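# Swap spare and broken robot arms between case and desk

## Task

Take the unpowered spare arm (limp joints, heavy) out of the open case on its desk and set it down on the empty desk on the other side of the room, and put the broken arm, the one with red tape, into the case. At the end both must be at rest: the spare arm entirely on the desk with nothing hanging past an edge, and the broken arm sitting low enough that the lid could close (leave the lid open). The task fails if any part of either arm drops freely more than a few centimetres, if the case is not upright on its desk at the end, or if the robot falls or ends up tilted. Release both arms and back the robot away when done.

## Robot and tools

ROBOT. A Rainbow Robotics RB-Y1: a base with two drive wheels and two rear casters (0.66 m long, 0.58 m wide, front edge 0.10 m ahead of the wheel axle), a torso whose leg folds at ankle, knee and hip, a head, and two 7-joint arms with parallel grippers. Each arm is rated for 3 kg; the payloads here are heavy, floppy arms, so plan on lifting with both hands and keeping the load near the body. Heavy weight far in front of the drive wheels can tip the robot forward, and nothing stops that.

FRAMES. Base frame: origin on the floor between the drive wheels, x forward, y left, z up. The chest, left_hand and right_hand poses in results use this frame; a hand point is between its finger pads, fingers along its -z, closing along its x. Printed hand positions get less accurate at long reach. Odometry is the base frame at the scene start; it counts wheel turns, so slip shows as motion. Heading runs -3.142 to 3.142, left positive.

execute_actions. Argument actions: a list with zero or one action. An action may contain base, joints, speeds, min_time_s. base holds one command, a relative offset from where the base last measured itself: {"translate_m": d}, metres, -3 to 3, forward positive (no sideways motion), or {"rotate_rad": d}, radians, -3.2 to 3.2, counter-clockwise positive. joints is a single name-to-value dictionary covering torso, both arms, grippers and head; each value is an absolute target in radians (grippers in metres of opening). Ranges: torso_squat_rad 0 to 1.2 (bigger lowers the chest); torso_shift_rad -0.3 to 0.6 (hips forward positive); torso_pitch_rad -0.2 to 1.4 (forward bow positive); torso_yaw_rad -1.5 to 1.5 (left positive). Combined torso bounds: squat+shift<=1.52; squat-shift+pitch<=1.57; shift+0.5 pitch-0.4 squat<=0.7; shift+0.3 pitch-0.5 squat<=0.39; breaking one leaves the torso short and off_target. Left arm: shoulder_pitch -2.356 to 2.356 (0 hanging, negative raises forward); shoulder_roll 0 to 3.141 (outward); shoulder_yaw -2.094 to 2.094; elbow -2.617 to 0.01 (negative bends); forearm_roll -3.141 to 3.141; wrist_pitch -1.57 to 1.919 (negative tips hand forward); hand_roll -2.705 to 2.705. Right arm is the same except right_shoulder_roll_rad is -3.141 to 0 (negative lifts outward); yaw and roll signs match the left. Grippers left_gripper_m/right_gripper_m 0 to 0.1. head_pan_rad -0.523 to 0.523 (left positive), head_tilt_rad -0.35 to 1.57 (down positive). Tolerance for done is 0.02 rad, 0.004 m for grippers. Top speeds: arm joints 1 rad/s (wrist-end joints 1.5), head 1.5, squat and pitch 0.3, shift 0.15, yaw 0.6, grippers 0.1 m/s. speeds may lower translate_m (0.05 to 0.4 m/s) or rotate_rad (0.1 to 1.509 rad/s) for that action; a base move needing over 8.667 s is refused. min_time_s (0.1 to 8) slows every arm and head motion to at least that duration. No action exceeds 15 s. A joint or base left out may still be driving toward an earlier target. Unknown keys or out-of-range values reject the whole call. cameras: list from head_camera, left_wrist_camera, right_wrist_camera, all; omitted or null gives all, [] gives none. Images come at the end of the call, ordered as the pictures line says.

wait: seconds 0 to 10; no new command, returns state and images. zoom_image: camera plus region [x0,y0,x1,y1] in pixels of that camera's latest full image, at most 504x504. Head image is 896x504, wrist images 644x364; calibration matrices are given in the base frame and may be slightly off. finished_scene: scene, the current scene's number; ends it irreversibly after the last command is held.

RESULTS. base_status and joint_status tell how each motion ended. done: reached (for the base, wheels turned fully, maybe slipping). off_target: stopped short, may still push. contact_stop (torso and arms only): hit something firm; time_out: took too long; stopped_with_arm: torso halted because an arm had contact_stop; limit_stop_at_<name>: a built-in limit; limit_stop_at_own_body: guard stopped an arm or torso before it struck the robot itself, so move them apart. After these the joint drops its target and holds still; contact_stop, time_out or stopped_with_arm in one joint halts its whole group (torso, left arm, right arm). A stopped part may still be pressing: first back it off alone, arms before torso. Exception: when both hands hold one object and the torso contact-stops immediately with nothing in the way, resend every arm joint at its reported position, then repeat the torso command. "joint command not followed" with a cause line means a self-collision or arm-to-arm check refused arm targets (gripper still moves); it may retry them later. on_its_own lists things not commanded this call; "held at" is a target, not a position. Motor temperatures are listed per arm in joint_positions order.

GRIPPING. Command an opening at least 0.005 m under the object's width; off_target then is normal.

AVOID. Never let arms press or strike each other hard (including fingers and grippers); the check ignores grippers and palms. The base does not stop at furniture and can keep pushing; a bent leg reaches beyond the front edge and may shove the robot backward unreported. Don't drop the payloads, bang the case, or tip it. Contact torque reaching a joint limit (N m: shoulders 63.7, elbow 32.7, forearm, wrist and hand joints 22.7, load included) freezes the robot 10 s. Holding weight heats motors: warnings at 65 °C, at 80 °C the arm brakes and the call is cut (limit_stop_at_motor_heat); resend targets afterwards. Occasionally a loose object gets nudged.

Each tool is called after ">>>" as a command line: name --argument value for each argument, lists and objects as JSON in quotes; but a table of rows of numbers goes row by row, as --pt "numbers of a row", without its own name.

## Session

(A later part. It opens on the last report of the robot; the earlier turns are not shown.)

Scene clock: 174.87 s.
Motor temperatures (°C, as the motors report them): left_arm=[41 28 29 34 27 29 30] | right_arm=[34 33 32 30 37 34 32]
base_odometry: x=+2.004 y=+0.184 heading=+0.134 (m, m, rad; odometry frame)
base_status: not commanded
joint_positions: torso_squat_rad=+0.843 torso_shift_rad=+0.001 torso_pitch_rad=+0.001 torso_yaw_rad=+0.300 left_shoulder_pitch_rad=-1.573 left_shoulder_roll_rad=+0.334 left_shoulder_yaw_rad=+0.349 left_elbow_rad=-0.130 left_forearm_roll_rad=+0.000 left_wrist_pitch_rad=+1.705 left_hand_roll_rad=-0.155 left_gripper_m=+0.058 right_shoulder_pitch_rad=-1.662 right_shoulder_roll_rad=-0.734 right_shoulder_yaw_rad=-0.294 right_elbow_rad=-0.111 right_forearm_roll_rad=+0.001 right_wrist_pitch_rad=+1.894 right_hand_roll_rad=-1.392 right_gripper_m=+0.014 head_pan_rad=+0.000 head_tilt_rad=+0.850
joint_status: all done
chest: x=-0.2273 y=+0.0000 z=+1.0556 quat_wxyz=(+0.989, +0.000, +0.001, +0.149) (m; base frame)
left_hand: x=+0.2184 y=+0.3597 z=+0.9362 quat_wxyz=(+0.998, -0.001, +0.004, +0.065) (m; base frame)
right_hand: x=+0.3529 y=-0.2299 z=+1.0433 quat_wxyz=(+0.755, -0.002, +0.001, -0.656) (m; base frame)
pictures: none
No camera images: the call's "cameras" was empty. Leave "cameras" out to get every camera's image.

>>> execute_actions --actions '[{"joints": {"torso_squat_rad": 0.859}}]' --cameras '["head_camera"]'

Scene clock: 177.90 s.
Motor temperatures (°C, as the motors report them): left_arm=[41 28 29 34 27 29 30] | right_arm=[34 33 32 30 37 34 32]
base_odometry: x=+2.004 y=+0.184 heading=+0.134 (m, m, rad; odometry frame)
base_status: not commanded
joint_positions: torso_squat_rad=+0.859 torso_shift_rad=+0.001 torso_pitch_rad=+0.001 torso_yaw_rad=+0.300 left_shoulder_pitch_rad=-1.574 left_shoulder_roll_rad=+0.334 left_shoulder_yaw_rad=+0.349 left_elbow_rad=-0.130 left_forearm_roll_rad=+0.000 left_wrist_pitch_rad=+1.705 left_hand_roll_rad=-0.155 left_gripper_m=+0.058 right_shoulder_pitch_rad=-1.662 right_shoulder_roll_rad=-0.734 right_shoulder_yaw_rad=-0.294 right_elbow_rad=-0.111 right_forearm_roll_rad=+0.001 right_wrist_pitch_rad=+1.894 right_hand_roll_rad=-1.392 right_gripper_m=+0.014 head_pan_rad=+0.000 head_tilt_rad=+0.850
joint_status: all done
chest: x=-0.2274 y=+0.0000 z=+1.0472 quat_wxyz=(+0.989, +0.000, +0.000, +0.149) (m; base frame)
left_hand: x=+0.2186 y=+0.3597 z=+0.9286 quat_wxyz=(+0.998, -0.001, +0.003, +0.065) (m; base frame)
right_hand: x=+0.3528 y=-0.2300 z=+1.0350 quat_wxyz=(+0.755, -0.002, +0.001, -0.656) (m; base frame)
pictures: head_camera
camera_calibration (this result's frames):
head_camera: T_world_to_cam=[[0.278499, -0.959803, -0.0348683, 0.104394], [-0.722885, -0.185574, -0.665582, 0.745622], [0.632357, 0.21057, -0.74551, 0.999277], [0, 0, 0, 1]] pos_world=[-0.121976, 0.0281487, 1.24488]
Images, in order (width x height): head_camera 896x504.

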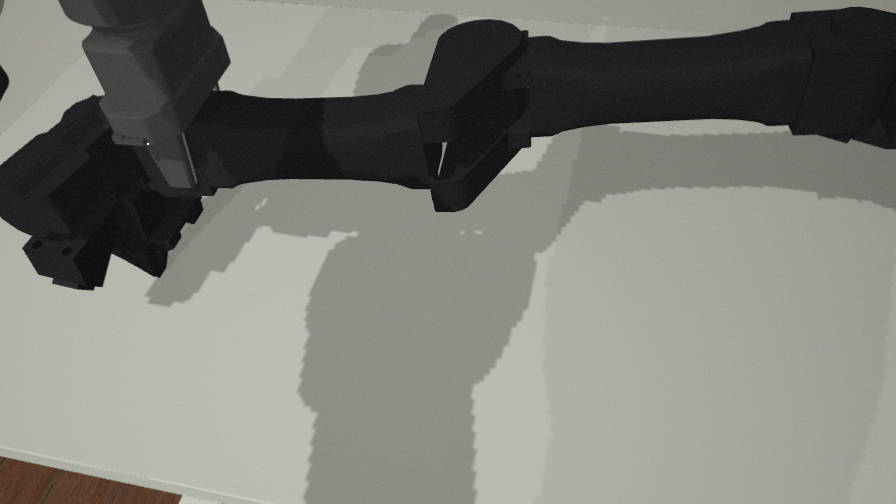

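>>> execute_actions --actions '[{"base": {"translate_m": -0.02}, "joints": {"torso_squat_rad": 0.868, "torso_yaw_rad": 0.24}}]' --cameras '["head_camera"]'

Scene clock: 181.20 s.
Motor temperatures (°C, as the motors report them): left_arm=[41 28 29 34 27 29 30] | right_arm=[34 33 32 30 37 34 32]
base_odometry: x=+1.984 y=+0.181 heading=+0.134 (m, m, rad; odometry frame)
base_status: done
joint_positions: torso_squat_rad=+0.868 torso_shift_rad=+0.001 torso_pitch_rad=+0.000 torso_yaw_rad=+0.240 left_shoulder_pitch_rad=-1.575 left_shoulder_roll_rad=+0.334 left_shoulder_yaw_rad=+0.349 left_elbow_rad=-0.131 left_forearm_roll_rad=+0.000 left_wrist_pitch_rad=+1.705 left_hand_roll_rad=-0.155 left_gripper_m=+0.058 right_shoulder_pitch_rad=-1.662 right_shoulder_roll_rad=-0.734 right_shoulder_yaw_rad=-0.294 right_elbow_rad=-0.111 right_forearm_roll_rad=+0.001 right_wrist_pitch_rad=+1.894 right_hand_roll_rad=-1.392 right_gripper_m=+0.014 head_pan_rad=+0.000 head_tilt_rad=+0.850
joint_status: all done
chest: x=-0.2275 y=-0.0001 z=+1.0424 quat_wxyz=(+0.993, +0.000, +0.000, +0.120) (m; base frame)
left_hand: x=+0.2394 y=+0.3322 z=+0.9243 quat_wxyz=(+0.999, -0.001, +0.003, +0.035) (m; base frame)
right_hand: x=+0.3378 y=-0.2646 z=+1.0304 quat_wxyz=(+0.735, -0.002, +0.001, -0.678) (m; base frame)
pictures: head_camera
camera_calibration (this result's frames):
head_camera: T_world_to_cam=[[0.22038, -0.974788, -0.0349332, 0.0910257], [-0.73249, -0.141739, -0.665859, 0.7404], [0.64412, 0.17233, -0.745259, 0.998221], [0, 0, 0, 1]] pos_world=[-0.120699, 0.0216508, 1.24012]
Images, in order (width x height): head_camera 896x504.

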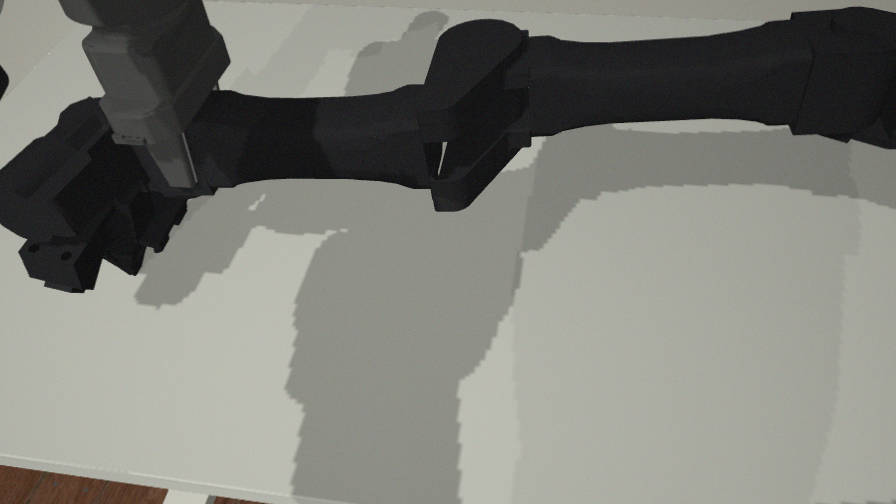

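>>> execute_actions --actions '[{"base": {"translate_m": -0.015}, "joints": {"torso_squat_rad": 0.89, "torso_yaw_rad": 0.17}}]' --cameras '[]'

>>> execute_actions --actions '[{"joints": {"torso_squat_rad": 0.933, "torso_yaw_rad": 0.10}}]' --cameras '["head_camera"]'

Scene clock: 189.23 s.
Motor temperatures (°C, as the motors report them): left_arm=[40 28 29 34 27 29 30] | right_arm=[34 33 32 30 37 34 32]
base_odometry: x=+1.969 y=+0.179 heading=+0.134 (m, m, rad; odometry frame)
base_status: done
joint_positions: torso_squat_rad=+0.890 torso_shift_rad=+0.001 torso_pitch_rad=+0.001 torso_yaw_rad=+0.170 left_shoulder_pitch_rad=-1.575 left_shoulder_roll_rad=+0.334 left_shoulder_yaw_rad=+0.349 left_elbow_rad=-0.131 left_forearm_roll_rad=+0.000 left_wrist_pitch_rad=+1.705 left_hand_roll_rad=-0.155 left_gripper_m=+0.058 right_shoulder_pitch_rad=-1.662 right_shoulder_roll_rad=-0.734 right_shoulder_yaw_rad=-0.294 right_elbow_rad=-0.111 right_forearm_roll_rad=+0.001 right_wrist_pitch_rad=+1.894 right_hand_roll_rad=-1.392 right_gripper_m=+0.014 head_pan_rad=+0.000 head_tilt_rad=+0.850
joint_status: all done
chest: x=-0.2275 y=-0.0002 z=+1.0306 quat_wxyz=(+0.996, +0.000, +0.000, +0.085) (m; base frame)
left_hand: x=+0.2616 y=+0.2986 z=+0.9124 quat_wxyz=(+1.000, -0.001, +0.003, +0.000) (m; base frame)
right_hand: x=+0.3180 y=-0.3037 z=+1.0184 quat_wxyz=(+0.711, -0.002, +0.001, -0.704) (m; base frame)
pictures: none
No camera images: the call's "cameras" was empty. Leave "cameras" out to get every camera's image.

Scene clock: 190.17 s.
Motor temperatures (°C, as the motors report them): left_arm=[40 28 29 34 27 29 30] | right_arm=[34 33 32 30 37 34 32]
base_odometry: x=+1.969 y=+0.179 heading=+0.134 (m, m, rad; odometry frame)
base_status: not commanded
joint_positions: torso_squat_rad=+0.933 torso_shift_rad=+0.001 torso_pitch_rad=+0.001 torso_yaw_rad=+0.100 left_shoulder_pitch_rad=-1.574 left_shoulder_roll_rad=+0.334 left_shoulder_yaw_rad=+0.349 left_elbow_rad=-0.130 left_forearm_roll_rad=+0.000 left_wrist_pitch_rad=+1.705 left_hand_roll_rad=-0.155 left_gripper_m=+0.058 right_shoulder_pitch_rad=-1.662 right_shoulder_roll_rad=-0.734 right_shoulder_yaw_rad=-0.294 right_elbow_rad=-0.111 right_forearm_roll_rad=+0.001 right_wrist_pitch_rad=+1.894 right_hand_roll_rad=-1.392 right_gripper_m=+0.014 head_pan_rad=+0.000 head_tilt_rad=+0.850
joint_status: all done
chest: x=-0.2274 y=-0.0002 z=+1.0068 quat_wxyz=(+0.999, +0.000, +0.000, +0.050) (m; base frame)
left_hand: x=+0.2811 y=+0.2637 z=+0.8880 quat_wxyz=(+0.999, -0.001, +0.004, -0.035) (m; base frame)
right_hand: x=+0.2955 y=-0.3409 z=+0.9945 quat_wxyz=(+0.686, -0.002, +0.001, -0.728) (m; base frame)
pictures: head_camera
camera_calibration (this result's frames):
head_camera: T_world_to_cam=[[0.0822085, -0.995999, -0.0350251, 0.0583836], [-0.745338, -0.0381131, -0.665596, 0.713631], [0.661599, 0.0808232, -0.74549, 0.975757], [0, 0, 0, 1]] pos_world=[-0.118463, 0.00648485, 1.20445]
Images, in order (width x height): head_camera 896x504.

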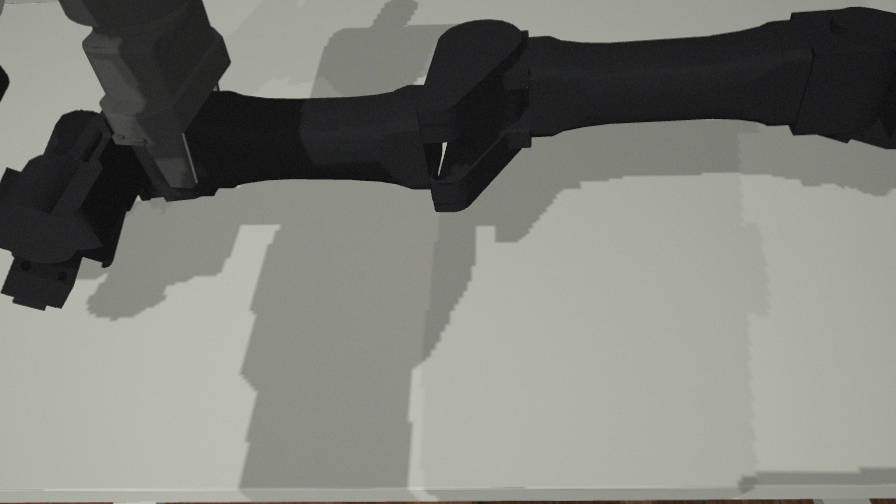

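>>> execute_actions --actions '[{"joints": {"torso_squat_rad": 1.0, "torso_yaw_rad": 0.03}}]' --cameras '[]'

>>> execute_actions --actions '[{"joints": {"torso_squat_rad": 1.085}}]' --cameras '["head_camera", "right_wrist_camera"]'

Scene clock: 195.87 s.
Motor temperatures (°C, as the motors report them): left_arm=[41 28 29 34 27 29 30] | right_arm=[34 33 32 30 37 34 32]
base_odometry: x=+1.969 y=+0.179 heading=+0.134 (m, m, rad; odometry frame)
base_status: not commanded
joint_positions: torso_squat_rad=+1.000 torso_shift_rad=+0.001 torso_pitch_rad=+0.001 torso_yaw_rad=+0.030 left_shoulder_pitch_rad=-1.574 left_shoulder_roll_rad=+0.334 left_shoulder_yaw_rad=+0.349 left_elbow_rad=-0.130 left_forearm_roll_rad=+0.000 left_wrist_pitch_rad=+1.705 left_hand_roll_rad=-0.155 left_gripper_m=+0.058 right_shoulder_pitch_rad=-1.662 right_shoulder_roll_rad=-0.734 right_shoulder_yaw_rad=-0.294 right_elbow_rad=-0.111 right_forearm_roll_rad=+0.001 right_wrist_pitch_rad=+1.894 right_hand_roll_rad=-1.392 right_gripper_m=+0.014 head_pan_rad=+0.000 head_tilt_rad=+0.850
joint_status: all done
chest: x=-0.2274 y=-0.0002 z=+0.9682 quat_wxyz=(+1.000, +0.000, +0.000, +0.015) (m; base frame)
left_hand: x=+0.2983 y=+0.2276 z=+0.8494 quat_wxyz=(+0.998, +0.000, +0.004, -0.070) (m; base frame)
right_hand: x=+0.2704 y=-0.3766 z=+0.9559 quat_wxyz=(+0.660, -0.002, +0.001, -0.751) (m; base frame)
pictures: none
No camera images: the call's "cameras" was empty. Leave "cameras" out to get every camera's image.

Scene clock: 196.97 s.
Motor temperatures (°C, as the motors report them): left_arm=[40 28 29 33 27 29 30] | right_arm=[34 33 32 30 37 34 32]
base_odometry: x=+1.969 y=+0.179 heading=+0.134 (m, m, rad; odometry frame)
base_status: not commanded
joint_positions: torso_squat_rad=+1.085 torso_shift_rad=+0.001 torso_pitch_rad=+0.001 torso_yaw_rad=+0.030 left_shoulder_pitch_rad=-1.575 left_shoulder_roll_rad=+0.334 left_shoulder_yaw_rad=+0.349 left_elbow_rad=-0.131 left_forearm_roll_rad=+0.000 left_wrist_pitch_rad=+1.705 left_hand_roll_rad=-0.155 left_gripper_m=+0.058 right_shoulder_pitch_rad=-1.662 right_shoulder_roll_rad=-0.734 right_shoulder_yaw_rad=-0.294 right_elbow_rad=-0.111 right_forearm_roll_rad=+0.001 right_wrist_pitch_rad=+1.894 right_hand_roll_rad=-1.392 right_gripper_m=+0.014 head_pan_rad=+0.000 head_tilt_rad=+0.850
joint_status: all done
chest: x=-0.2275 y=-0.0002 z=+0.9168 quat_wxyz=(+1.000, +0.000, +0.000, +0.015) (m; base frame)
left_hand: x=+0.2985 y=+0.2276 z=+0.7987 quat_wxyz=(+0.998, +0.000, +0.003, -0.070) (m; base frame)
right_hand: x=+0.2703 y=-0.3767 z=+0.9046 quat_wxyz=(+0.660, -0.002, +0.001, -0.751) (m; base frame)
pictures: head_camera, right_wrist_camera
camera_calibration (this result's frames):
head_camera: T_world_to_cam=[[0.0123426, -0.999307, -0.0351241, 0.0394335], [-0.746076, 0.0141837, -0.665709, 0.653593], [0.665746, 0.0344219, -0.745384, 0.909615], [0, 0, 0, 1]] pos_world=[-0.118429, -0.00117486, 1.1145]
right_wrist_camera: T_world_to_cam=[[0.120234, 0.992688, -0.010737, 0.348575], [0.766828, -0.0859982, 0.636065, -0.784502], [0.63049, -0.0847101, -0.771561, 0.5818], [0, 0, 0, 1]] pos_world=[0.192848, -0.364207, 0.951631]
Images, in order (width x height): head_camera 896x504, right_wrist_camera 644x364.

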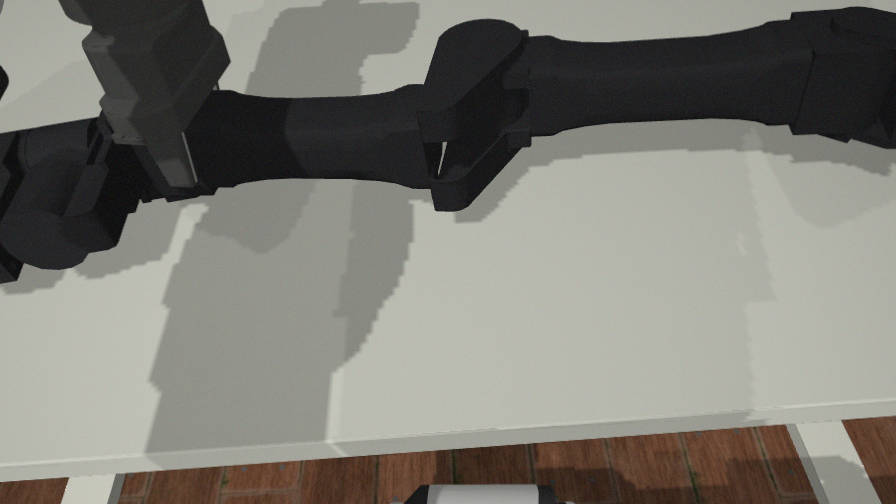

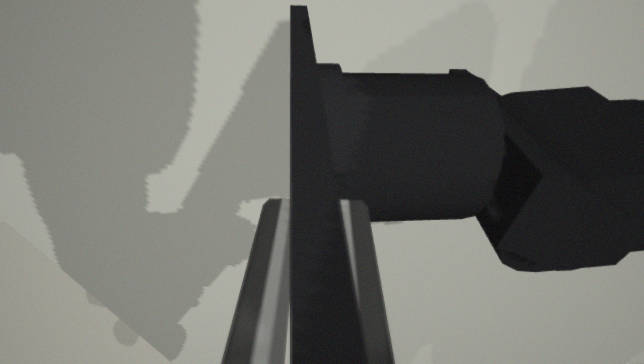

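>>> execute_actions --actions '[{"joints": {"torso_squat_rad": 1.104}}]' --cameras '["right_wrist_camera"]'

Scene clock: 199.80 s.
Motor temperatures (°C, as the motors report them): left_arm=[40 28 29 33 27 29 30] | right_arm=[34 33 32 30 37 34 32]
base_odometry: x=+1.969 y=+0.179 heading=+0.134 (m, m, rad; odometry frame)
base_status: not commanded
joint_positions: torso_squat_rad=+1.104 torso_shift_rad=+0.001 torso_pitch_rad=+0.001 torso_yaw_rad=+0.030 left_shoulder_pitch_rad=-1.575 left_shoulder_roll_rad=+0.334 left_shoulder_yaw_rad=+0.349 left_elbow_rad=-0.131 left_forearm_roll_rad=+0.000 left_wrist_pitch_rad=+1.705 left_hand_roll_rad=-0.155 left_gripper_m=+0.058 right_shoulder_pitch_rad=-1.662 right_shoulder_roll_rad=-0.734 right_shoulder_yaw_rad=-0.294 right_elbow_rad=-0.111 right_forearm_roll_rad=+0.001 right_wrist_pitch_rad=+1.894 right_hand_roll_rad=-1.392 right_gripper_m=+0.014 head_pan_rad=+0.000 head_tilt_rad=+0.850
joint_status: all done
chest: x=-0.2275 y=-0.0002 z=+0.9050 quat_wxyz=(+1.000, +0.000, +0.000, +0.015) (m; base frame)
left_hand: x=+0.2985 y=+0.2276 z=+0.7869 quat_wxyz=(+0.998, +0.000, +0.003, -0.070) (m; base frame)
right_hand: x=+0.2703 y=-0.3767 z=+0.8928 quat_wxyz=(+0.660, -0.002, +0.001, -0.751) (m; base frame)
pictures: right_wrist_camera
camera_calibration (this result's frames):
right_wrist_camera: T_world_to_cam=[[0.120224, 0.992689, -0.0107282, 0.348433], [0.76678, -0.0859897, 0.636125, -0.77703], [0.630552, -0.0847038, -0.771512, 0.572665], [0, 0, 0, 1]] pos_world=[0.192826, -0.364195, 0.939844]
Images, in order (width x height): right_wrist_camera 644x364.

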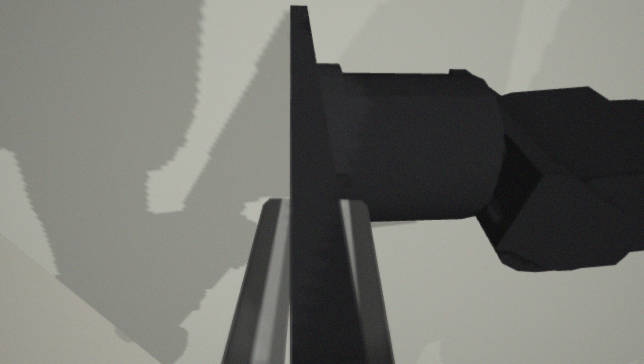

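>>> execute_actions --actions '[{"joints": {"torso_squat_rad": 1.113}}]' --cameras '[]'

Scene clock: 204.80 s.
Motor temperatures (°C, as the motors report them): left_arm=[40 28 29 33 27 29 30] | right_arm=[34 33 32 30 37 34 32]
base_odometry: x=+1.969 y=+0.179 heading=+0.134 (m, m, rad; odometry frame)
base_status: not commanded
joint_positions: torso_squat_rad=+1.113 torso_shift_rad=+0.000 torso_pitch_rad=-0.001 torso_yaw_rad=+0.030 left_shoulder_pitch_rad=-1.578 left_shoulder_roll_rad=+0.335 left_shoulder_yaw_rad=+0.349 left_elbow_rad=-0.132 left_forearm_roll_rad=+0.000 left_wrist_pitch_rad=+1.706 left_hand_roll_rad=-0.155 left_gripper_m=+0.058 right_shoulder_pitch_rad=-1.664 right_shoulder_roll_rad=-0.735 right_shoulder_yaw_rad=-0.294 right_elbow_rad=-0.112 right_forearm_roll_rad=+0.001 right_wrist_pitch_rad=+1.894 right_hand_roll_rad=-1.392 right_gripper_m=+0.014 head_pan_rad=+0.000 head_tilt_rad=+0.850
joint_status: all done
chest: x=-0.2283 y=-0.0001 z=+0.8993 quat_wxyz=(+1.000, +0.000, -0.001, +0.015) (m; base frame)
left_hand: x=+0.2988 y=+0.2275 z=+0.7842 quat_wxyz=(+0.998, +0.000, +0.000, -0.070) (m; base frame)
right_hand: x=+0.2701 y=-0.3767 z=+0.8898 quat_wxyz=(+0.660, +0.000, -0.001, -0.751) (m; base frame)
pictures: none
No camera images: the call's "cameras" was empty. Leave "cameras" out to get every camera's image.

Resting on the desk. Release and rise.

>>> execute_actions --actions '[{"joints": {"left_gripper_m": 0.078, "right_gripper_m": 0.045}}]' --cameras '["left_wrist_camera", "right_wrist_camera"]'

>>> execute_actions --actions '[{"joints": {"torso_squat_rad": 0.9}}]' --cameras '["head_camera"]'

Scene clock: 211.77 s.
Motor temperatures (°C, as the motors report them): left_arm=[39 27 29 33 27 30 30] | right_arm=[34 33 32 30 37 34 32]
base_odometry: x=+1.969 y=+0.179 heading=+0.134 (m, m, rad; odometry frame)
base_status: not commanded
joint_positions: torso_squat_rad=+1.113 torso_shift_rad=+0.000 torso_pitch_rad=-0.001 torso_yaw_rad=+0.030 left_shoulder_pitch_rad=-1.577 left_shoulder_roll_rad=+0.335 left_shoulder_yaw_rad=+0.349 left_elbow_rad=-0.132 left_forearm_roll_rad=+0.000 left_wrist_pitch_rad=+1.705 left_hand_roll_rad=-0.155 left_gripper_m=+0.078 right_shoulder_pitch_rad=-1.664 right_shoulder_roll_rad=-0.735 right_shoulder_yaw_rad=-0.294 right_elbow_rad=-0.112 right_forearm_roll_rad=+0.000 right_wrist_pitch_rad=+1.894 right_hand_roll_rad=-1.392 right_gripper_m=+0.045 head_pan_rad=+0.000 head_tilt_rad=+0.850
joint_status: all done
chest: x=-0.2281 y=-0.0001 z=+0.8993 quat_wxyz=(+1.000, +0.000, +0.000, +0.015) (m; base frame)
left_hand: x=+0.2990 y=+0.2276 z=+0.7839 quat_wxyz=(+0.998, +0.000, +0.000, -0.070) (m; base frame)
right_hand: x=+0.2702 y=-0.3765 z=+0.8896 quat_wxyz=(+0.660, +0.000, -0.001, -0.751) (m; base frame)
pictures: left_wrist_camera, right_wrist_camera
camera_calibration (this result's frames):
left_wrist_camera: T_world_to_cam=[[0.987095, -0.157335, -0.0298243, -0.227321], [-0.100412, -0.753198, 0.650084, -0.277991], [-0.124744, -0.6387, -0.759276, 0.864278], [0, 0, 0, 1]] pos_world=[0.304288, 0.306867, 0.830164]
right_wrist_camera: T_world_to_cam=[[0.119894, 0.992738, -0.00980791, 0.347509], [0.763119, -0.0858345, 0.640532, -0.777852], [0.635039, -0.0842806, -0.767869, 0.565952], [0, 0, 0, 1]] pos_world=[0.192527, -0.364053, 0.936225]
Images, in order (width x height): left_wrist_camera 644x364, right_wrist_camera 644x364.

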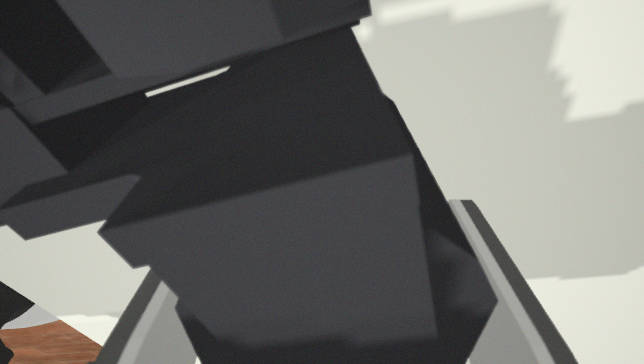

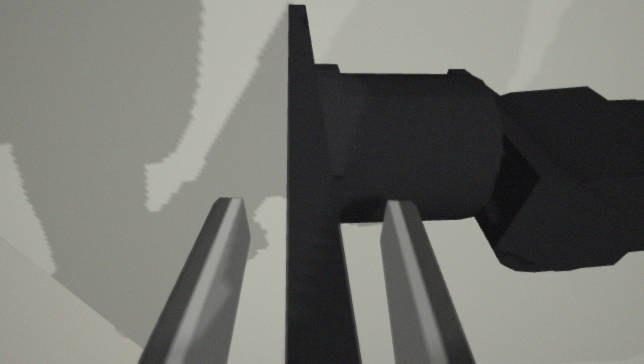

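Scene clock: 213.27 s.
Motor temperatures (°C, as the motors report them): left_arm=[39 27 29 33 27 30 30] | right_arm=[34 33 32 30 37 34 32]
base_odometry: x=+1.969 y=+0.179 heading=+0.134 (m, m, rad; odometry frame)
base_status: not commanded
joint_positions: torso_squat_rad=+0.900 torso_shift_rad=+0.000 torso_pitch_rad=-0.001 torso_yaw_rad=+0.030 left_shoulder_pitch_rad=-1.577 left_shoulder_roll_rad=+0.335 left_shoulder_yaw_rad=+0.349 left_elbow_rad=-0.132 left_forearm_roll_rad=+0.000 left_wrist_pitch_rad=+1.705 left_hand_roll_rad=-0.155 left_gripper_m=+0.078 right_shoulder_pitch_rad=-1.664 right_shoulder_roll_rad=-0.735 right_shoulder_yaw_rad=-0.294 right_elbow_rad=-0.112 right_forearm_roll_rad=+0.000 right_wrist_pitch_rad=+1.894 right_hand_roll_rad=-1.392 right_gripper_m=+0.045 head_pan_rad=+0.000 head_tilt_rad=+0.850
joint_status: all done
chest: x=-0.2280 y=-0.0002 z=+1.0251 quat_wxyz=(+1.000, +0.000, +0.000, +0.015) (m; base frame)
left_hand: x=+0.2991 y=+0.2275 z=+0.9095 quat_wxyz=(+0.998, +0.000, +0.000, -0.070) (m; base frame)
right_hand: x=+0.2704 y=-0.3766 z=+1.0153 quat_wxyz=(+0.660, +0.000, -0.001, -0.751) (m; base frame)
pictures: head_camera
camera_calibration (this result's frames):
head_camera: T_world_to_cam=[[0.0124277, -0.999309, -0.0350297, 0.0431222], [-0.74524, 0.0141006, -0.666647, 0.726442], [0.666681, 0.0343904, -0.74455, 0.98998], [0, 0, 0, 1]] pos_world=[-0.119162, -0.00119666, 1.22288]
Images, in order (width x height): head_camera 896x504.

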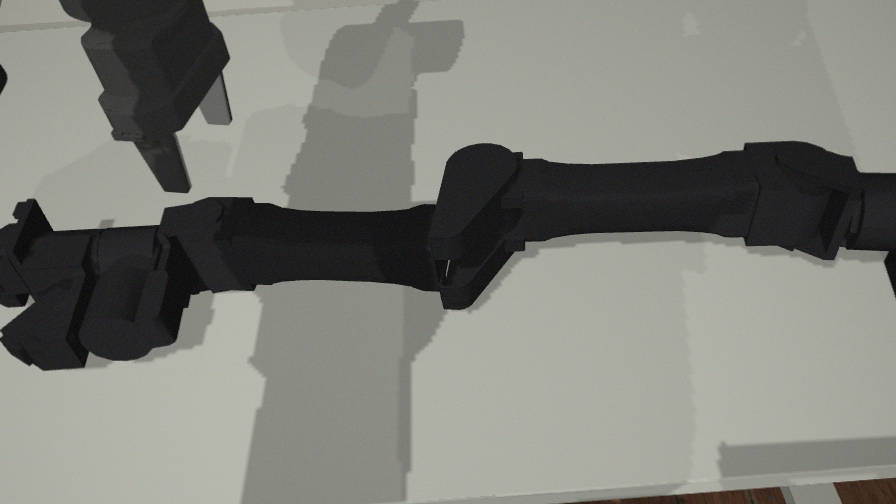

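>>> execute_actions --actions '[]'

Scene clock: 228.43 s.
Motor temperatures (°C, as the motors report them): left_arm=[38 27 29 32 27 29 30] | right_arm=[33 33 32 29 37 34 32]
base_odometry: x=+1.969 y=+0.179 heading=+0.134 (m, m, rad; odometry frame)
base_status: not commanded
joint_positions: torso_squat_rad=+0.900 torso_shift_rad=+0.000 torso_pitch_rad=-0.001 torso_yaw_rad=+0.030 left_shoulder_pitch_rad=-1.577 left_shoulder_roll_rad=+0.335 left_shoulder_yaw_rad=+0.349 left_elbow_rad=-0.132 left_forearm_roll_rad=+0.000 left_wrist_pitch_rad=+1.705 left_hand_roll_rad=-0.155 left_gripper_m=+0.078 right_shoulder_pitch_rad=-1.664 right_shoulder_roll_rad=-0.735 right_shoulder_yaw_rad=-0.294 right_elbow_rad=-0.112 right_forearm_roll_rad=+0.000 right_wrist_pitch_rad=+1.894 right_hand_roll_rad=-1.392 right_gripper_m=+0.045 head_pan_rad=+0.000 head_tilt_rad=+0.850
joint_status: all done
chest: x=-0.2280 y=-0.0002 z=+1.0251 quat_wxyz=(+1.000, +0.000, +0.000, +0.015) (m; base frame)
left_hand: x=+0.2991 y=+0.2275 z=+0.9095 quat_wxyz=(+0.998, +0.000, +0.000, -0.070) (m; base frame)
right_hand: x=+0.2704 y=-0.3766 z=+1.0153 quat_wxyz=(+0.660, +0.000, -0.001, -0.751) (m; base frame)
pictures: head_camera, left_wrist_camera, right_wrist_camera
camera_calibration (this result's frames):
head_camera: T_world_to_cam=[[0.0124278, -0.999309, -0.03503, 0.0431224], [-0.74524, 0.0141007, -0.666647, 0.726442], [0.66668, 0.0343907, -0.74455, 0.98998], [0, 0, 0, 1]] pos_world=[-0.119162, -0.00119681, 1.22288]
left_wrist_camera: T_world_to_cam=[[0.987098, -0.157268, -0.0300713, -0.223484], [-0.100198, -0.753205, 0.650109, -0.359742], [-0.124891, -0.638709, -0.759245, 0.95963], [0, 0, 0, 1]] pos_world=[0.304405, 0.306818, 0.955746]
right_wrist_camera: T_world_to_cam=[[0.119824, 0.992747, -0.00978924, 0.348773], [0.7633, -0.0858157, 0.640319, -0.858261], [0.634835, -0.0841976, -0.768046, 0.662612], [0, 0, 0, 1]] pos_world=[0.192671, -0.364105, 1.06189]
Images, in order (width x height): head_camera 896x504, left_wrist_camera 644x364, right_wrist_camera 644x364.

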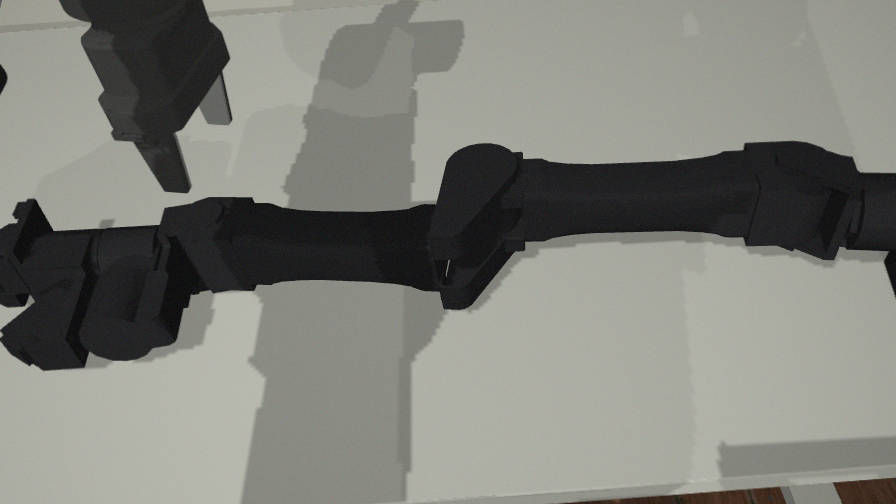

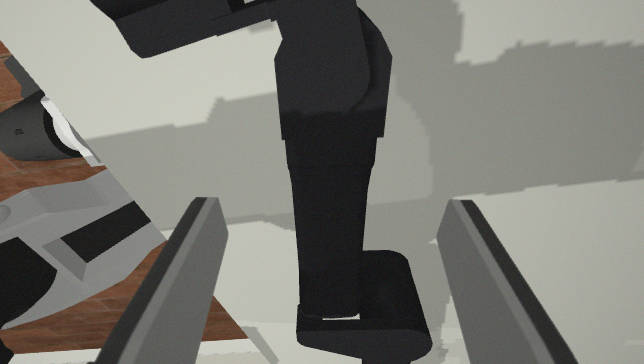

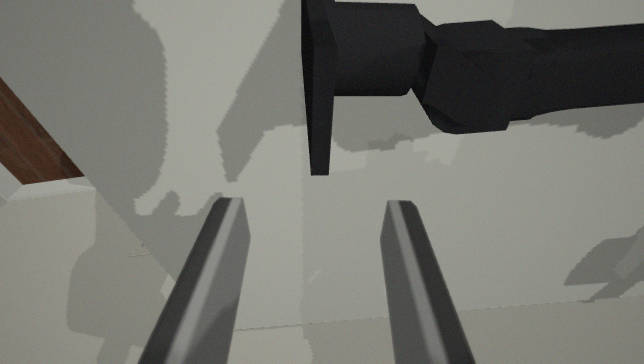

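>>> execute_actions --actions '[{"base": {"translate_m": -2.38}, "joints": {"torso_squat_rad": 0.0, "torso_yaw_rad": 0.0, "head_tilt_rad": 0.35, "left_gripper_m": 0.09, "right_gripper_m": 0.06}}]' --cameras '["head_camera"]'

>>> execute_actions --actions '[{"base": {"rotate_rad": 1.63}}]' --cameras '["head_camera"]'

Scene clock: 241.33 s.
Motor temperatures (°C, as the motors report them): left_arm=[37 27 29 31 27 29 30] | right_arm=[32 33 32 29 36 34 32]
base_odometry: x=-0.390 y=-0.136 heading=+0.131 (m, m, rad; odometry frame)
base_status: done
joint_positions: torso_squat_rad=+0.000 torso_shift_rad=+0.000 torso_pitch_rad=-0.001 torso_yaw_rad=+0.000 left_shoulder_pitch_rad=-1.577 left_shoulder_roll_rad=+0.335 left_shoulder_yaw_rad=+0.349 left_elbow_rad=-0.132 left_forearm_roll_rad=+0.000 left_wrist_pitch_rad=+1.705 left_hand_roll_rad=-0.155 left_gripper_m=+0.090 right_shoulder_pitch_rad=-1.664 right_shoulder_roll_rad=-0.735 right_shoulder_yaw_rad=-0.294 right_elbow_rad=-0.112 right_forearm_roll_rad=+0.000 right_wrist_pitch_rad=+1.894 right_hand_roll_rad=-1.392 right_gripper_m=+0.060 head_pan_rad=+0.000 head_tilt_rad=+0.350
joint_status: all done
chest: x=-0.2280 y=-0.0004 z=+1.2899 quat_wxyz=(+1.000, +0.000, +0.000, +0.000) (m; base frame)
left_hand: x=+0.3057 y=+0.2115 z=+1.1744 quat_wxyz=(+0.996, +0.000, +0.000, -0.085) (m; base frame)
right_hand: x=+0.2589 y=-0.3914 z=+1.2801 quat_wxyz=(+0.649, +0.000, -0.001, -0.761) (m; base frame)
pictures: head_camera
camera_calibration (this result's frames):
head_camera: T_world_to_cam=[[0.00155496, -0.999234, -0.0391041, 0.0554246], [-0.333603, 0.0363456, -0.942013, 1.39819], [0.942712, 0.01451, -0.333291, 0.631309], [0, 0, 0, 1]] pos_world=[-0.128789, -0.00459626, 1.52969]
Images, in order (width x height): head_camera 896x504.

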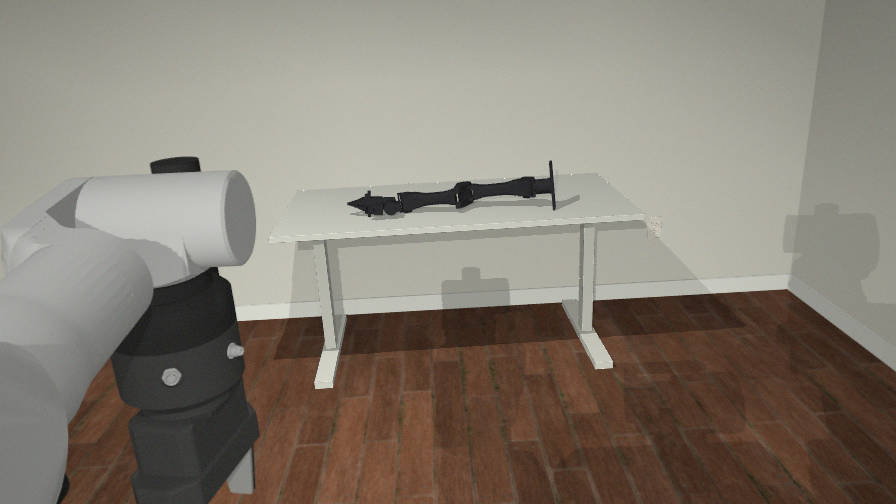

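Scene clock: 245.30 s.
Motor temperatures (°C, as the motors report them): left_arm=[37 27 29 31 27 29 30] | right_arm=[32 33 32 29 36 34 32]
base_odometry: x=-0.390 y=-0.136 heading=+1.761 (m, m, rad; odometry frame)
base_status: done
joint_positions: torso_squat_rad=+0.000 torso_shift_rad=+0.000 torso_pitch_rad=-0.001 torso_yaw_rad=+0.000 left_shoulder_pitch_rad=-1.577 left_shoulder_roll_rad=+0.335 left_shoulder_yaw_rad=+0.349 left_elbow_rad=-0.132 left_forearm_roll_rad=+0.000 left_wrist_pitch_rad=+1.705 left_hand_roll_rad=-0.155 left_gripper_m=+0.090 right_shoulder_pitch_rad=-1.664 right_shoulder_roll_rad=-0.735 right_shoulder_yaw_rad=-0.294 right_elbow_rad=-0.112 right_forearm_roll_rad=+0.000 right_wrist_pitch_rad=+1.894 right_hand_roll_rad=-1.392 right_gripper_m=+0.060 head_pan_rad=+0.000 head_tilt_rad=+0.350
joint_status: not commanded
chest: x=-0.2280 y=-0.0004 z=+1.2899 quat_wxyz=(+1.000, +0.000, +0.000, +0.000) (m; base frame)
left_hand: x=+0.3057 y=+0.2115 z=+1.1745 quat_wxyz=(+0.996, +0.000, +0.000, -0.085) (m; base frame)
right_hand: x=+0.2589 y=-0.3914 z=+1.2802 quat_wxyz=(+0.649, +0.000, -0.001, -0.761) (m; base frame)
pictures: head_camera
camera_calibration (this result's frames):
head_camera: T_world_to_cam=[[0.00154277, -0.999234, -0.0390952, 0.0554061], [-0.333601, 0.0363414, -0.942014, 1.39819], [0.942713, 0.0144955, -0.333289, 0.631314], [0, 0, 0, 1]] pos_world=[-0.128796, -0.0045998, 1.52969]
Images, in order (width x height): head_camera 896x504.

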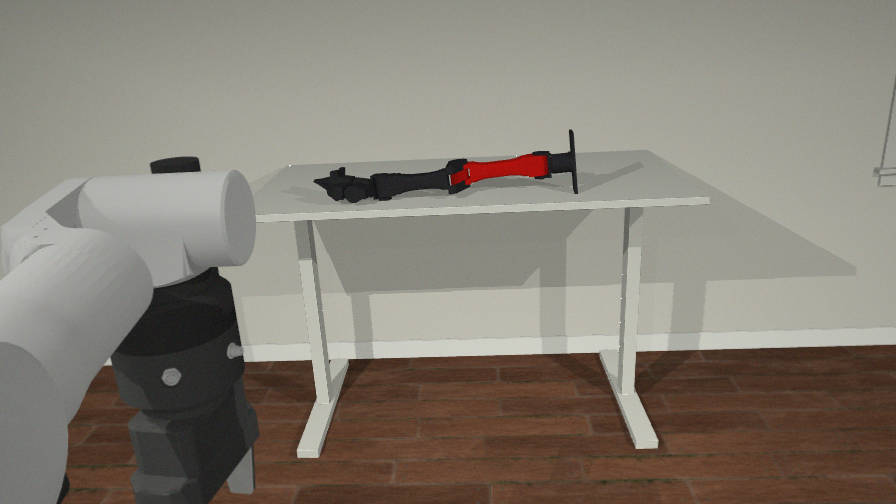

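>>> execute_actions --actions '[{"base": {"translate_m": 1.2}, "joints": {"head_tilt_rad": 0.6}}]' --cameras '["head_camera"]'

Scene clock: 256.40 s.
Motor temperatures (°C, as the motors report them): left_arm=[37 27 29 31 27 29 30] | right_arm=[32 33 32 29 36 34 32]
base_odometry: x=-0.617 y=+1.042 heading=+1.761 (m, m, rad; odometry frame)
base_status: done
joint_positions: torso_squat_rad=+0.000 torso_shift_rad=+0.000 torso_pitch_rad=+0.000 torso_yaw_rad=+0.000 left_shoulder_pitch_rad=-1.577 left_shoulder_roll_rad=+0.335 left_shoulder_yaw_rad=+0.349 left_elbow_rad=-0.132 left_forearm_roll_rad=+0.000 left_wrist_pitch_rad=+1.705 left_hand_roll_rad=-0.155 left_gripper_m=+0.090 right_shoulder_pitch_rad=-1.664 right_shoulder_roll_rad=-0.735 right_shoulder_yaw_rad=-0.294 right_elbow_rad=-0.112 right_forearm_roll_rad=+0.000 right_wrist_pitch_rad=+1.894 right_hand_roll_rad=-1.392 right_gripper_m=+0.060 head_pan_rad=+0.000 head_tilt_rad=+0.600
joint_status: all done
chest: x=-0.2278 y=-0.0004 z=+1.2899 quat_wxyz=(+1.000, +0.000, +0.000, +0.000) (m; base frame)
left_hand: x=+0.3059 y=+0.2115 z=+1.1743 quat_wxyz=(+0.996, +0.000, +0.000, -0.085) (m; base frame)
right_hand: x=+0.2590 y=-0.3914 z=+1.2801 quat_wxyz=(+0.649, +0.000, -0.001, -0.761) (m; base frame)
pictures: head_camera
camera_calibration (this result's frames):
head_camera: T_world_to_cam=[[-0.00826374, -0.999234, -0.0382384, 0.0521197], [-0.556444, 0.0363674, -0.830089, 1.18559], [0.830844, 0.0144179, -0.556319, 0.940423], [0, 0, 0, 1]] pos_world=[-0.121202, -0.00459574, 1.50931]
Images, in order (width x height): head_camera 896x504.

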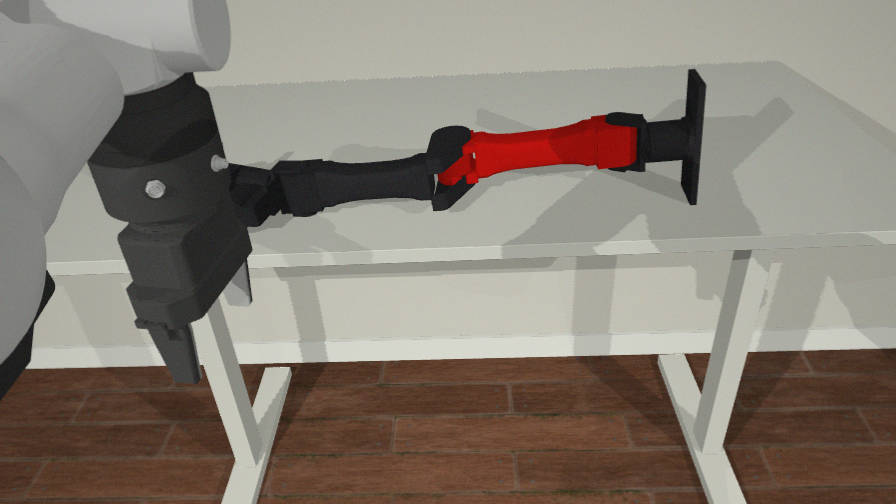

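>>> zoom_image --camera "head_camera" --region '[220, 50, 724, 260]'

Region (220, 50, 724, 260) of head_camera's 896x504 image, scaled by 1.000; it fills the top 210 rows of this view, and the rest is white.

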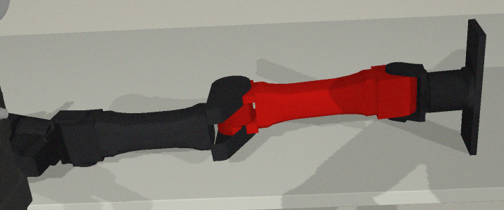

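>>> execute_actions --actions '[{"base": {"translate_m": 0.57}, "joints": {"head_tilt_rad": 0.95}}]' --cameras '[]'

>>> execute_actions --actions '[{"base": {"rotate_rad": 0.137}, "joints": {"torso_squat_rad": 0.4}}]'

Scene clock: 291.03 s.
Motor temperatures (°C, as the motors report them): left_arm=[36 27 29 30 27 29 30] | right_arm=[32 33 32 28 36 34 32]
base_odometry: x=-0.725 y=+1.602 heading=+1.762 (m, m, rad; odometry frame)
base_status: done
joint_positions: torso_squat_rad=+0.000 torso_shift_rad=+0.000 torso_pitch_rad=+0.000 torso_yaw_rad=+0.000 left_shoulder_pitch_rad=-1.577 left_shoulder_roll_rad=+0.335 left_shoulder_yaw_rad=+0.349 left_elbow_rad=-0.132 left_forearm_roll_rad=+0.000 left_wrist_pitch_rad=+1.705 left_hand_roll_rad=-0.155 left_gripper_m=+0.090 right_shoulder_pitch_rad=-1.664 right_shoulder_roll_rad=-0.735 right_shoulder_yaw_rad=-0.294 right_elbow_rad=-0.112 right_forearm_roll_rad=+0.000 right_wrist_pitch_rad=+1.894 right_hand_roll_rad=-1.392 right_gripper_m=+0.060 head_pan_rad=+0.000 head_tilt_rad=+0.950
joint_status: all done
chest: x=-0.2278 y=-0.0004 z=+1.2899 quat_wxyz=(+1.000, +0.000, +0.000, +0.000) (m; base frame)
left_hand: x=+0.3059 y=+0.2115 z=+1.1743 quat_wxyz=(+0.996, +0.000, +0.000, -0.085) (m; base frame)
right_hand: x=+0.2590 y=-0.3914 z=+1.2801 quat_wxyz=(+0.649, +0.000, -0.001, -0.761) (m; base frame)
pictures: none
No camera images: the call's "cameras" was empty. Leave "cameras" out to get every camera's image.

Scene clock: 293.13 s.
Motor temperatures (°C, as the motors report them): left_arm=[36 27 29 30 27 29 30] | right_arm=[32 33 32 28 36 34 32]
base_odometry: x=-0.725 y=+1.602 heading=+1.898 (m, m, rad; odometry frame)
base_status: done
joint_positions: torso_squat_rad=+0.400 torso_shift_rad=+0.000 torso_pitch_rad=-0.001 torso_yaw_rad=+0.000 left_shoulder_pitch_rad=-1.577 left_shoulder_roll_rad=+0.335 left_shoulder_yaw_rad=+0.349 left_elbow_rad=-0.132 left_forearm_roll_rad=+0.000 left_wrist_pitch_rad=+1.705 left_hand_roll_rad=-0.155 left_gripper_m=+0.090 right_shoulder_pitch_rad=-1.664 right_shoulder_roll_rad=-0.735 right_shoulder_yaw_rad=-0.294 right_elbow_rad=-0.112 right_forearm_roll_rad=+0.000 right_wrist_pitch_rad=+1.894 right_hand_roll_rad=-1.392 right_gripper_m=+0.060 head_pan_rad=+0.000 head_tilt_rad=+0.950
joint_status: all done
chest: x=-0.2280 y=-0.0003 z=+1.2347 quat_wxyz=(+1.000, +0.000, +0.000, +0.000) (m; base frame)
left_hand: x=+0.3057 y=+0.2115 z=+1.1192 quat_wxyz=(+0.996, +0.000, +0.000, -0.085) (m; base frame)
right_hand: x=+0.2589 y=-0.3914 z=+1.2249 quat_wxyz=(+0.649, +0.000, -0.001, -0.761) (m; base frame)
pictures: head_camera, left_wrist_camera, right_wrist_camera
camera_calibration (this result's frames):
head_camera: T_world_to_cam=[[-0.0209633, -0.999233, -0.0330718, 0.0400109], [-0.807218, 0.0364334, -0.589128, 0.742208], [0.589881, 0.0143461, -0.807363, 1.22036], [0, 0, 0, 1]] pos_world=[-0.119908, -0.0045684, 1.42386]
left_wrist_camera: T_world_to_cam=[[0.981965, -0.186689, -0.029877, -0.218664], [-0.122782, -0.749861, 0.650102, -0.501224], [-0.14377, -0.634709, -0.759259, 1.11442], [0, 0, 0, 1]] pos_world=[0.3134, 0.290661, 1.16545]
right_wrist_camera: T_world_to_cam=[[0.149412, 0.988726, -0.00979025, 0.357683], [0.7604, -0.108568, 0.640317, -0.99316], [0.632035, -0.103116, -0.768049, 0.822998], [0, 0, 0, 1]] pos_world=[0.181592, -0.376613, 1.27154]
Images, in order (width x height): head_camera 896x504, left_wrist_camera 644x364, right_wrist_camera 644x364.

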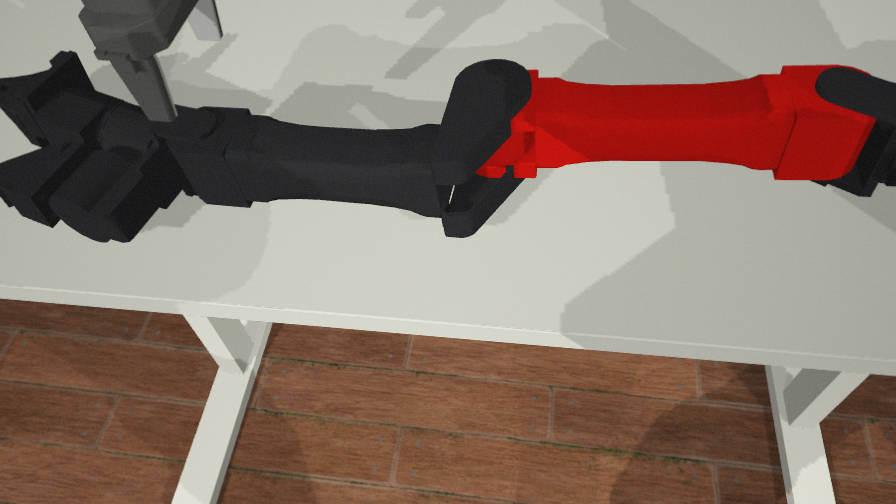

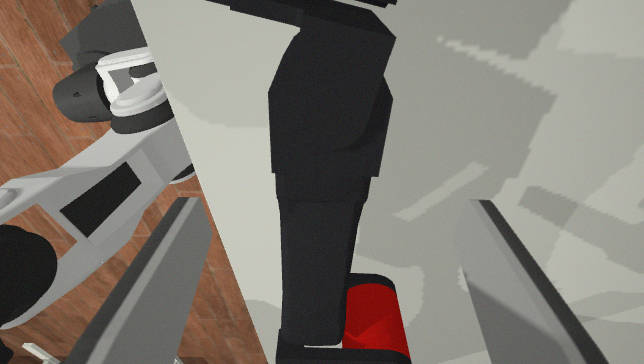

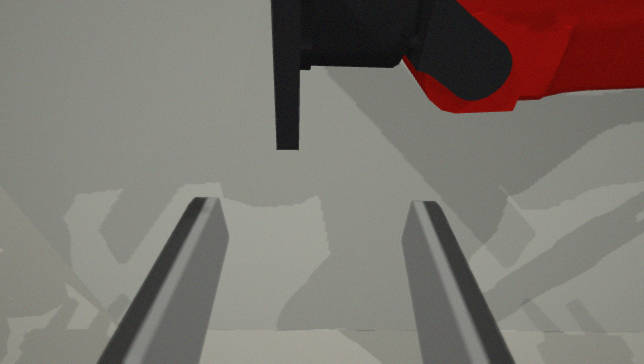

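>>> execute_actions --actions '[{"base": {"rotate_rad": -0.05}, "joints": {"torso_squat_rad": 0.5}}]' --cameras '[]'

>>> execute_actions --actions '[{"base": {"translate_m": -0.014}, "joints": {"torso_squat_rad": 0.55}}]'

Scene clock: 322.90 s.
Motor temperatures (°C, as the motors report them): left_arm=[36 27 29 30 27 29 30] | right_arm=[31 33 32 28 36 34 32]
base_odometry: x=-0.725 y=+1.602 heading=+1.848 (m, m, rad; odometry frame)
base_status: done
joint_positions: torso_squat_rad=+0.500 torso_shift_rad=+0.000 torso_pitch_rad=-0.001 torso_yaw_rad=+0.000 left_shoulder_pitch_rad=-1.577 left_shoulder_roll_rad=+0.335 left_shoulder_yaw_rad=+0.349 left_elbow_rad=-0.132 left_forearm_roll_rad=+0.000 left_wrist_pitch_rad=+1.705 left_hand_roll_rad=-0.155 left_gripper_m=+0.090 right_shoulder_pitch_rad=-1.664 right_shoulder_roll_rad=-0.735 right_shoulder_yaw_rad=-0.294 right_elbow_rad=-0.112 right_forearm_roll_rad=+0.000 right_wrist_pitch_rad=+1.894 right_hand_roll_rad=-1.392 right_gripper_m=+0.060 head_pan_rad=+0.000 head_tilt_rad=+0.950
joint_status: all done
chest: x=-0.2280 y=-0.0003 z=+1.2042 quat_wxyz=(+1.000, +0.000, +0.000, +0.000) (m; base frame)
left_hand: x=+0.3057 y=+0.2116 z=+1.0888 quat_wxyz=(+0.996, +0.000, +0.000, -0.085) (m; base frame)
right_hand: x=+0.2589 y=-0.3913 z=+1.1945 quat_wxyz=(+0.649, +0.000, -0.001, -0.761) (m; base frame)
pictures: none
No camera images: the call's "cameras" was empty. Leave "cameras" out to get every camera's image.

Scene clock: 323.97 s.
Motor temperatures (°C, as the motors report them): left_arm=[36 27 29 30 27 29 30] | right_arm=[31 33 32 28 36 34 32]
base_odometry: x=-0.721 y=+1.589 heading=+1.849 (m, m, rad; odometry frame)
base_status: done
joint_positions: torso_squat_rad=+0.550 torso_shift_rad=+0.000 torso_pitch_rad=-0.001 torso_yaw_rad=+0.000 left_shoulder_pitch_rad=-1.577 left_shoulder_roll_rad=+0.335 left_shoulder_yaw_rad=+0.349 left_elbow_rad=-0.132 left_forearm_roll_rad=+0.000 left_wrist_pitch_rad=+1.705 left_hand_roll_rad=-0.155 left_gripper_m=+0.090 right_shoulder_pitch_rad=-1.664 right_shoulder_roll_rad=-0.735 right_shoulder_yaw_rad=-0.294 right_elbow_rad=-0.112 right_forearm_roll_rad=+0.000 right_wrist_pitch_rad=+1.894 right_hand_roll_rad=-1.392 right_gripper_m=+0.060 head_pan_rad=+0.000 head_tilt_rad=+0.950
joint_status: all done
chest: x=-0.2280 y=-0.0003 z=+1.1867 quat_wxyz=(+1.000, +0.000, +0.000, +0.000) (m; base frame)
left_hand: x=+0.3057 y=+0.2116 z=+1.0712 quat_wxyz=(+0.996, +0.000, +0.000, -0.085) (m; base frame)
right_hand: x=+0.2589 y=-0.3913 z=+1.1769 quat_wxyz=(+0.649, +0.000, -0.001, -0.761) (m; base frame)
pictures: head_camera, left_wrist_camera, right_wrist_camera
camera_calibration (this result's frames):
head_camera: T_world_to_cam=[[-0.0209544, -0.999235, -0.0330344, 0.03844], [-0.807231, 0.0364039, -0.589111, 0.713911], [0.589863, 0.0143219, -0.807376, 1.18165], [0, 0, 0, 1]] pos_world=[-0.119912, -0.00450199, 1.37587]
left_wrist_camera: T_world_to_cam=[[0.981973, -0.186632, -0.0299523, -0.219993], [-0.122683, -0.749846, 0.650139, -0.470013], [-0.143796, -0.634744, -0.759225, 1.07798], [0, 0, 0, 1]] pos_world=[0.313374, 0.290748, 1.11742]
right_wrist_camera: T_world_to_cam=[[0.149381, 0.988731, -0.00982758, 0.357195], [0.76042, -0.108523, 0.6403, -0.9624], [0.632018, -0.103122, -0.768062, 0.786179], [0, 0, 0, 1]] pos_world=[0.181591, -0.37654, 1.22357]
Images, in order (width x height): head_camera 896x504, left_wrist_camera 644x364, right_wrist_camera 644x364.

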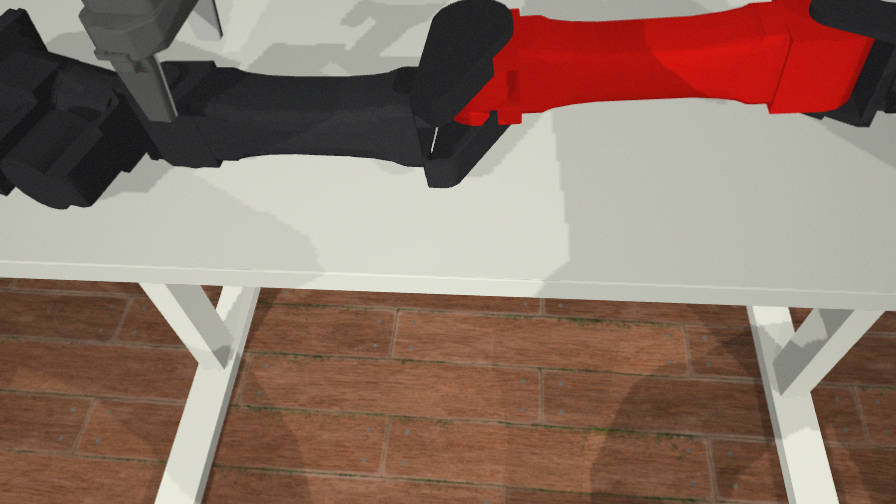

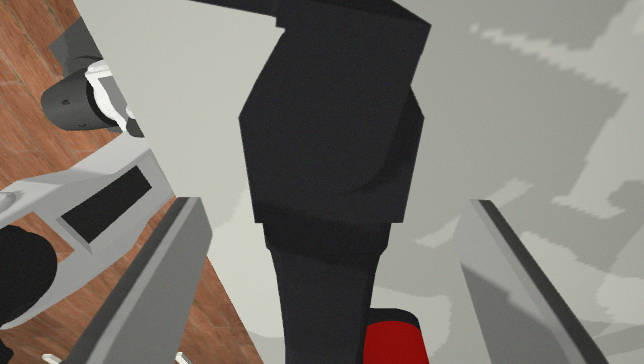

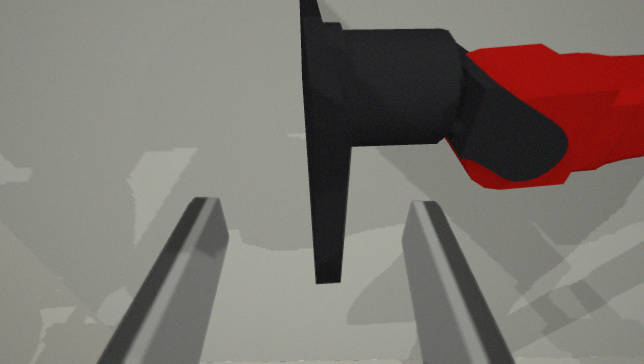

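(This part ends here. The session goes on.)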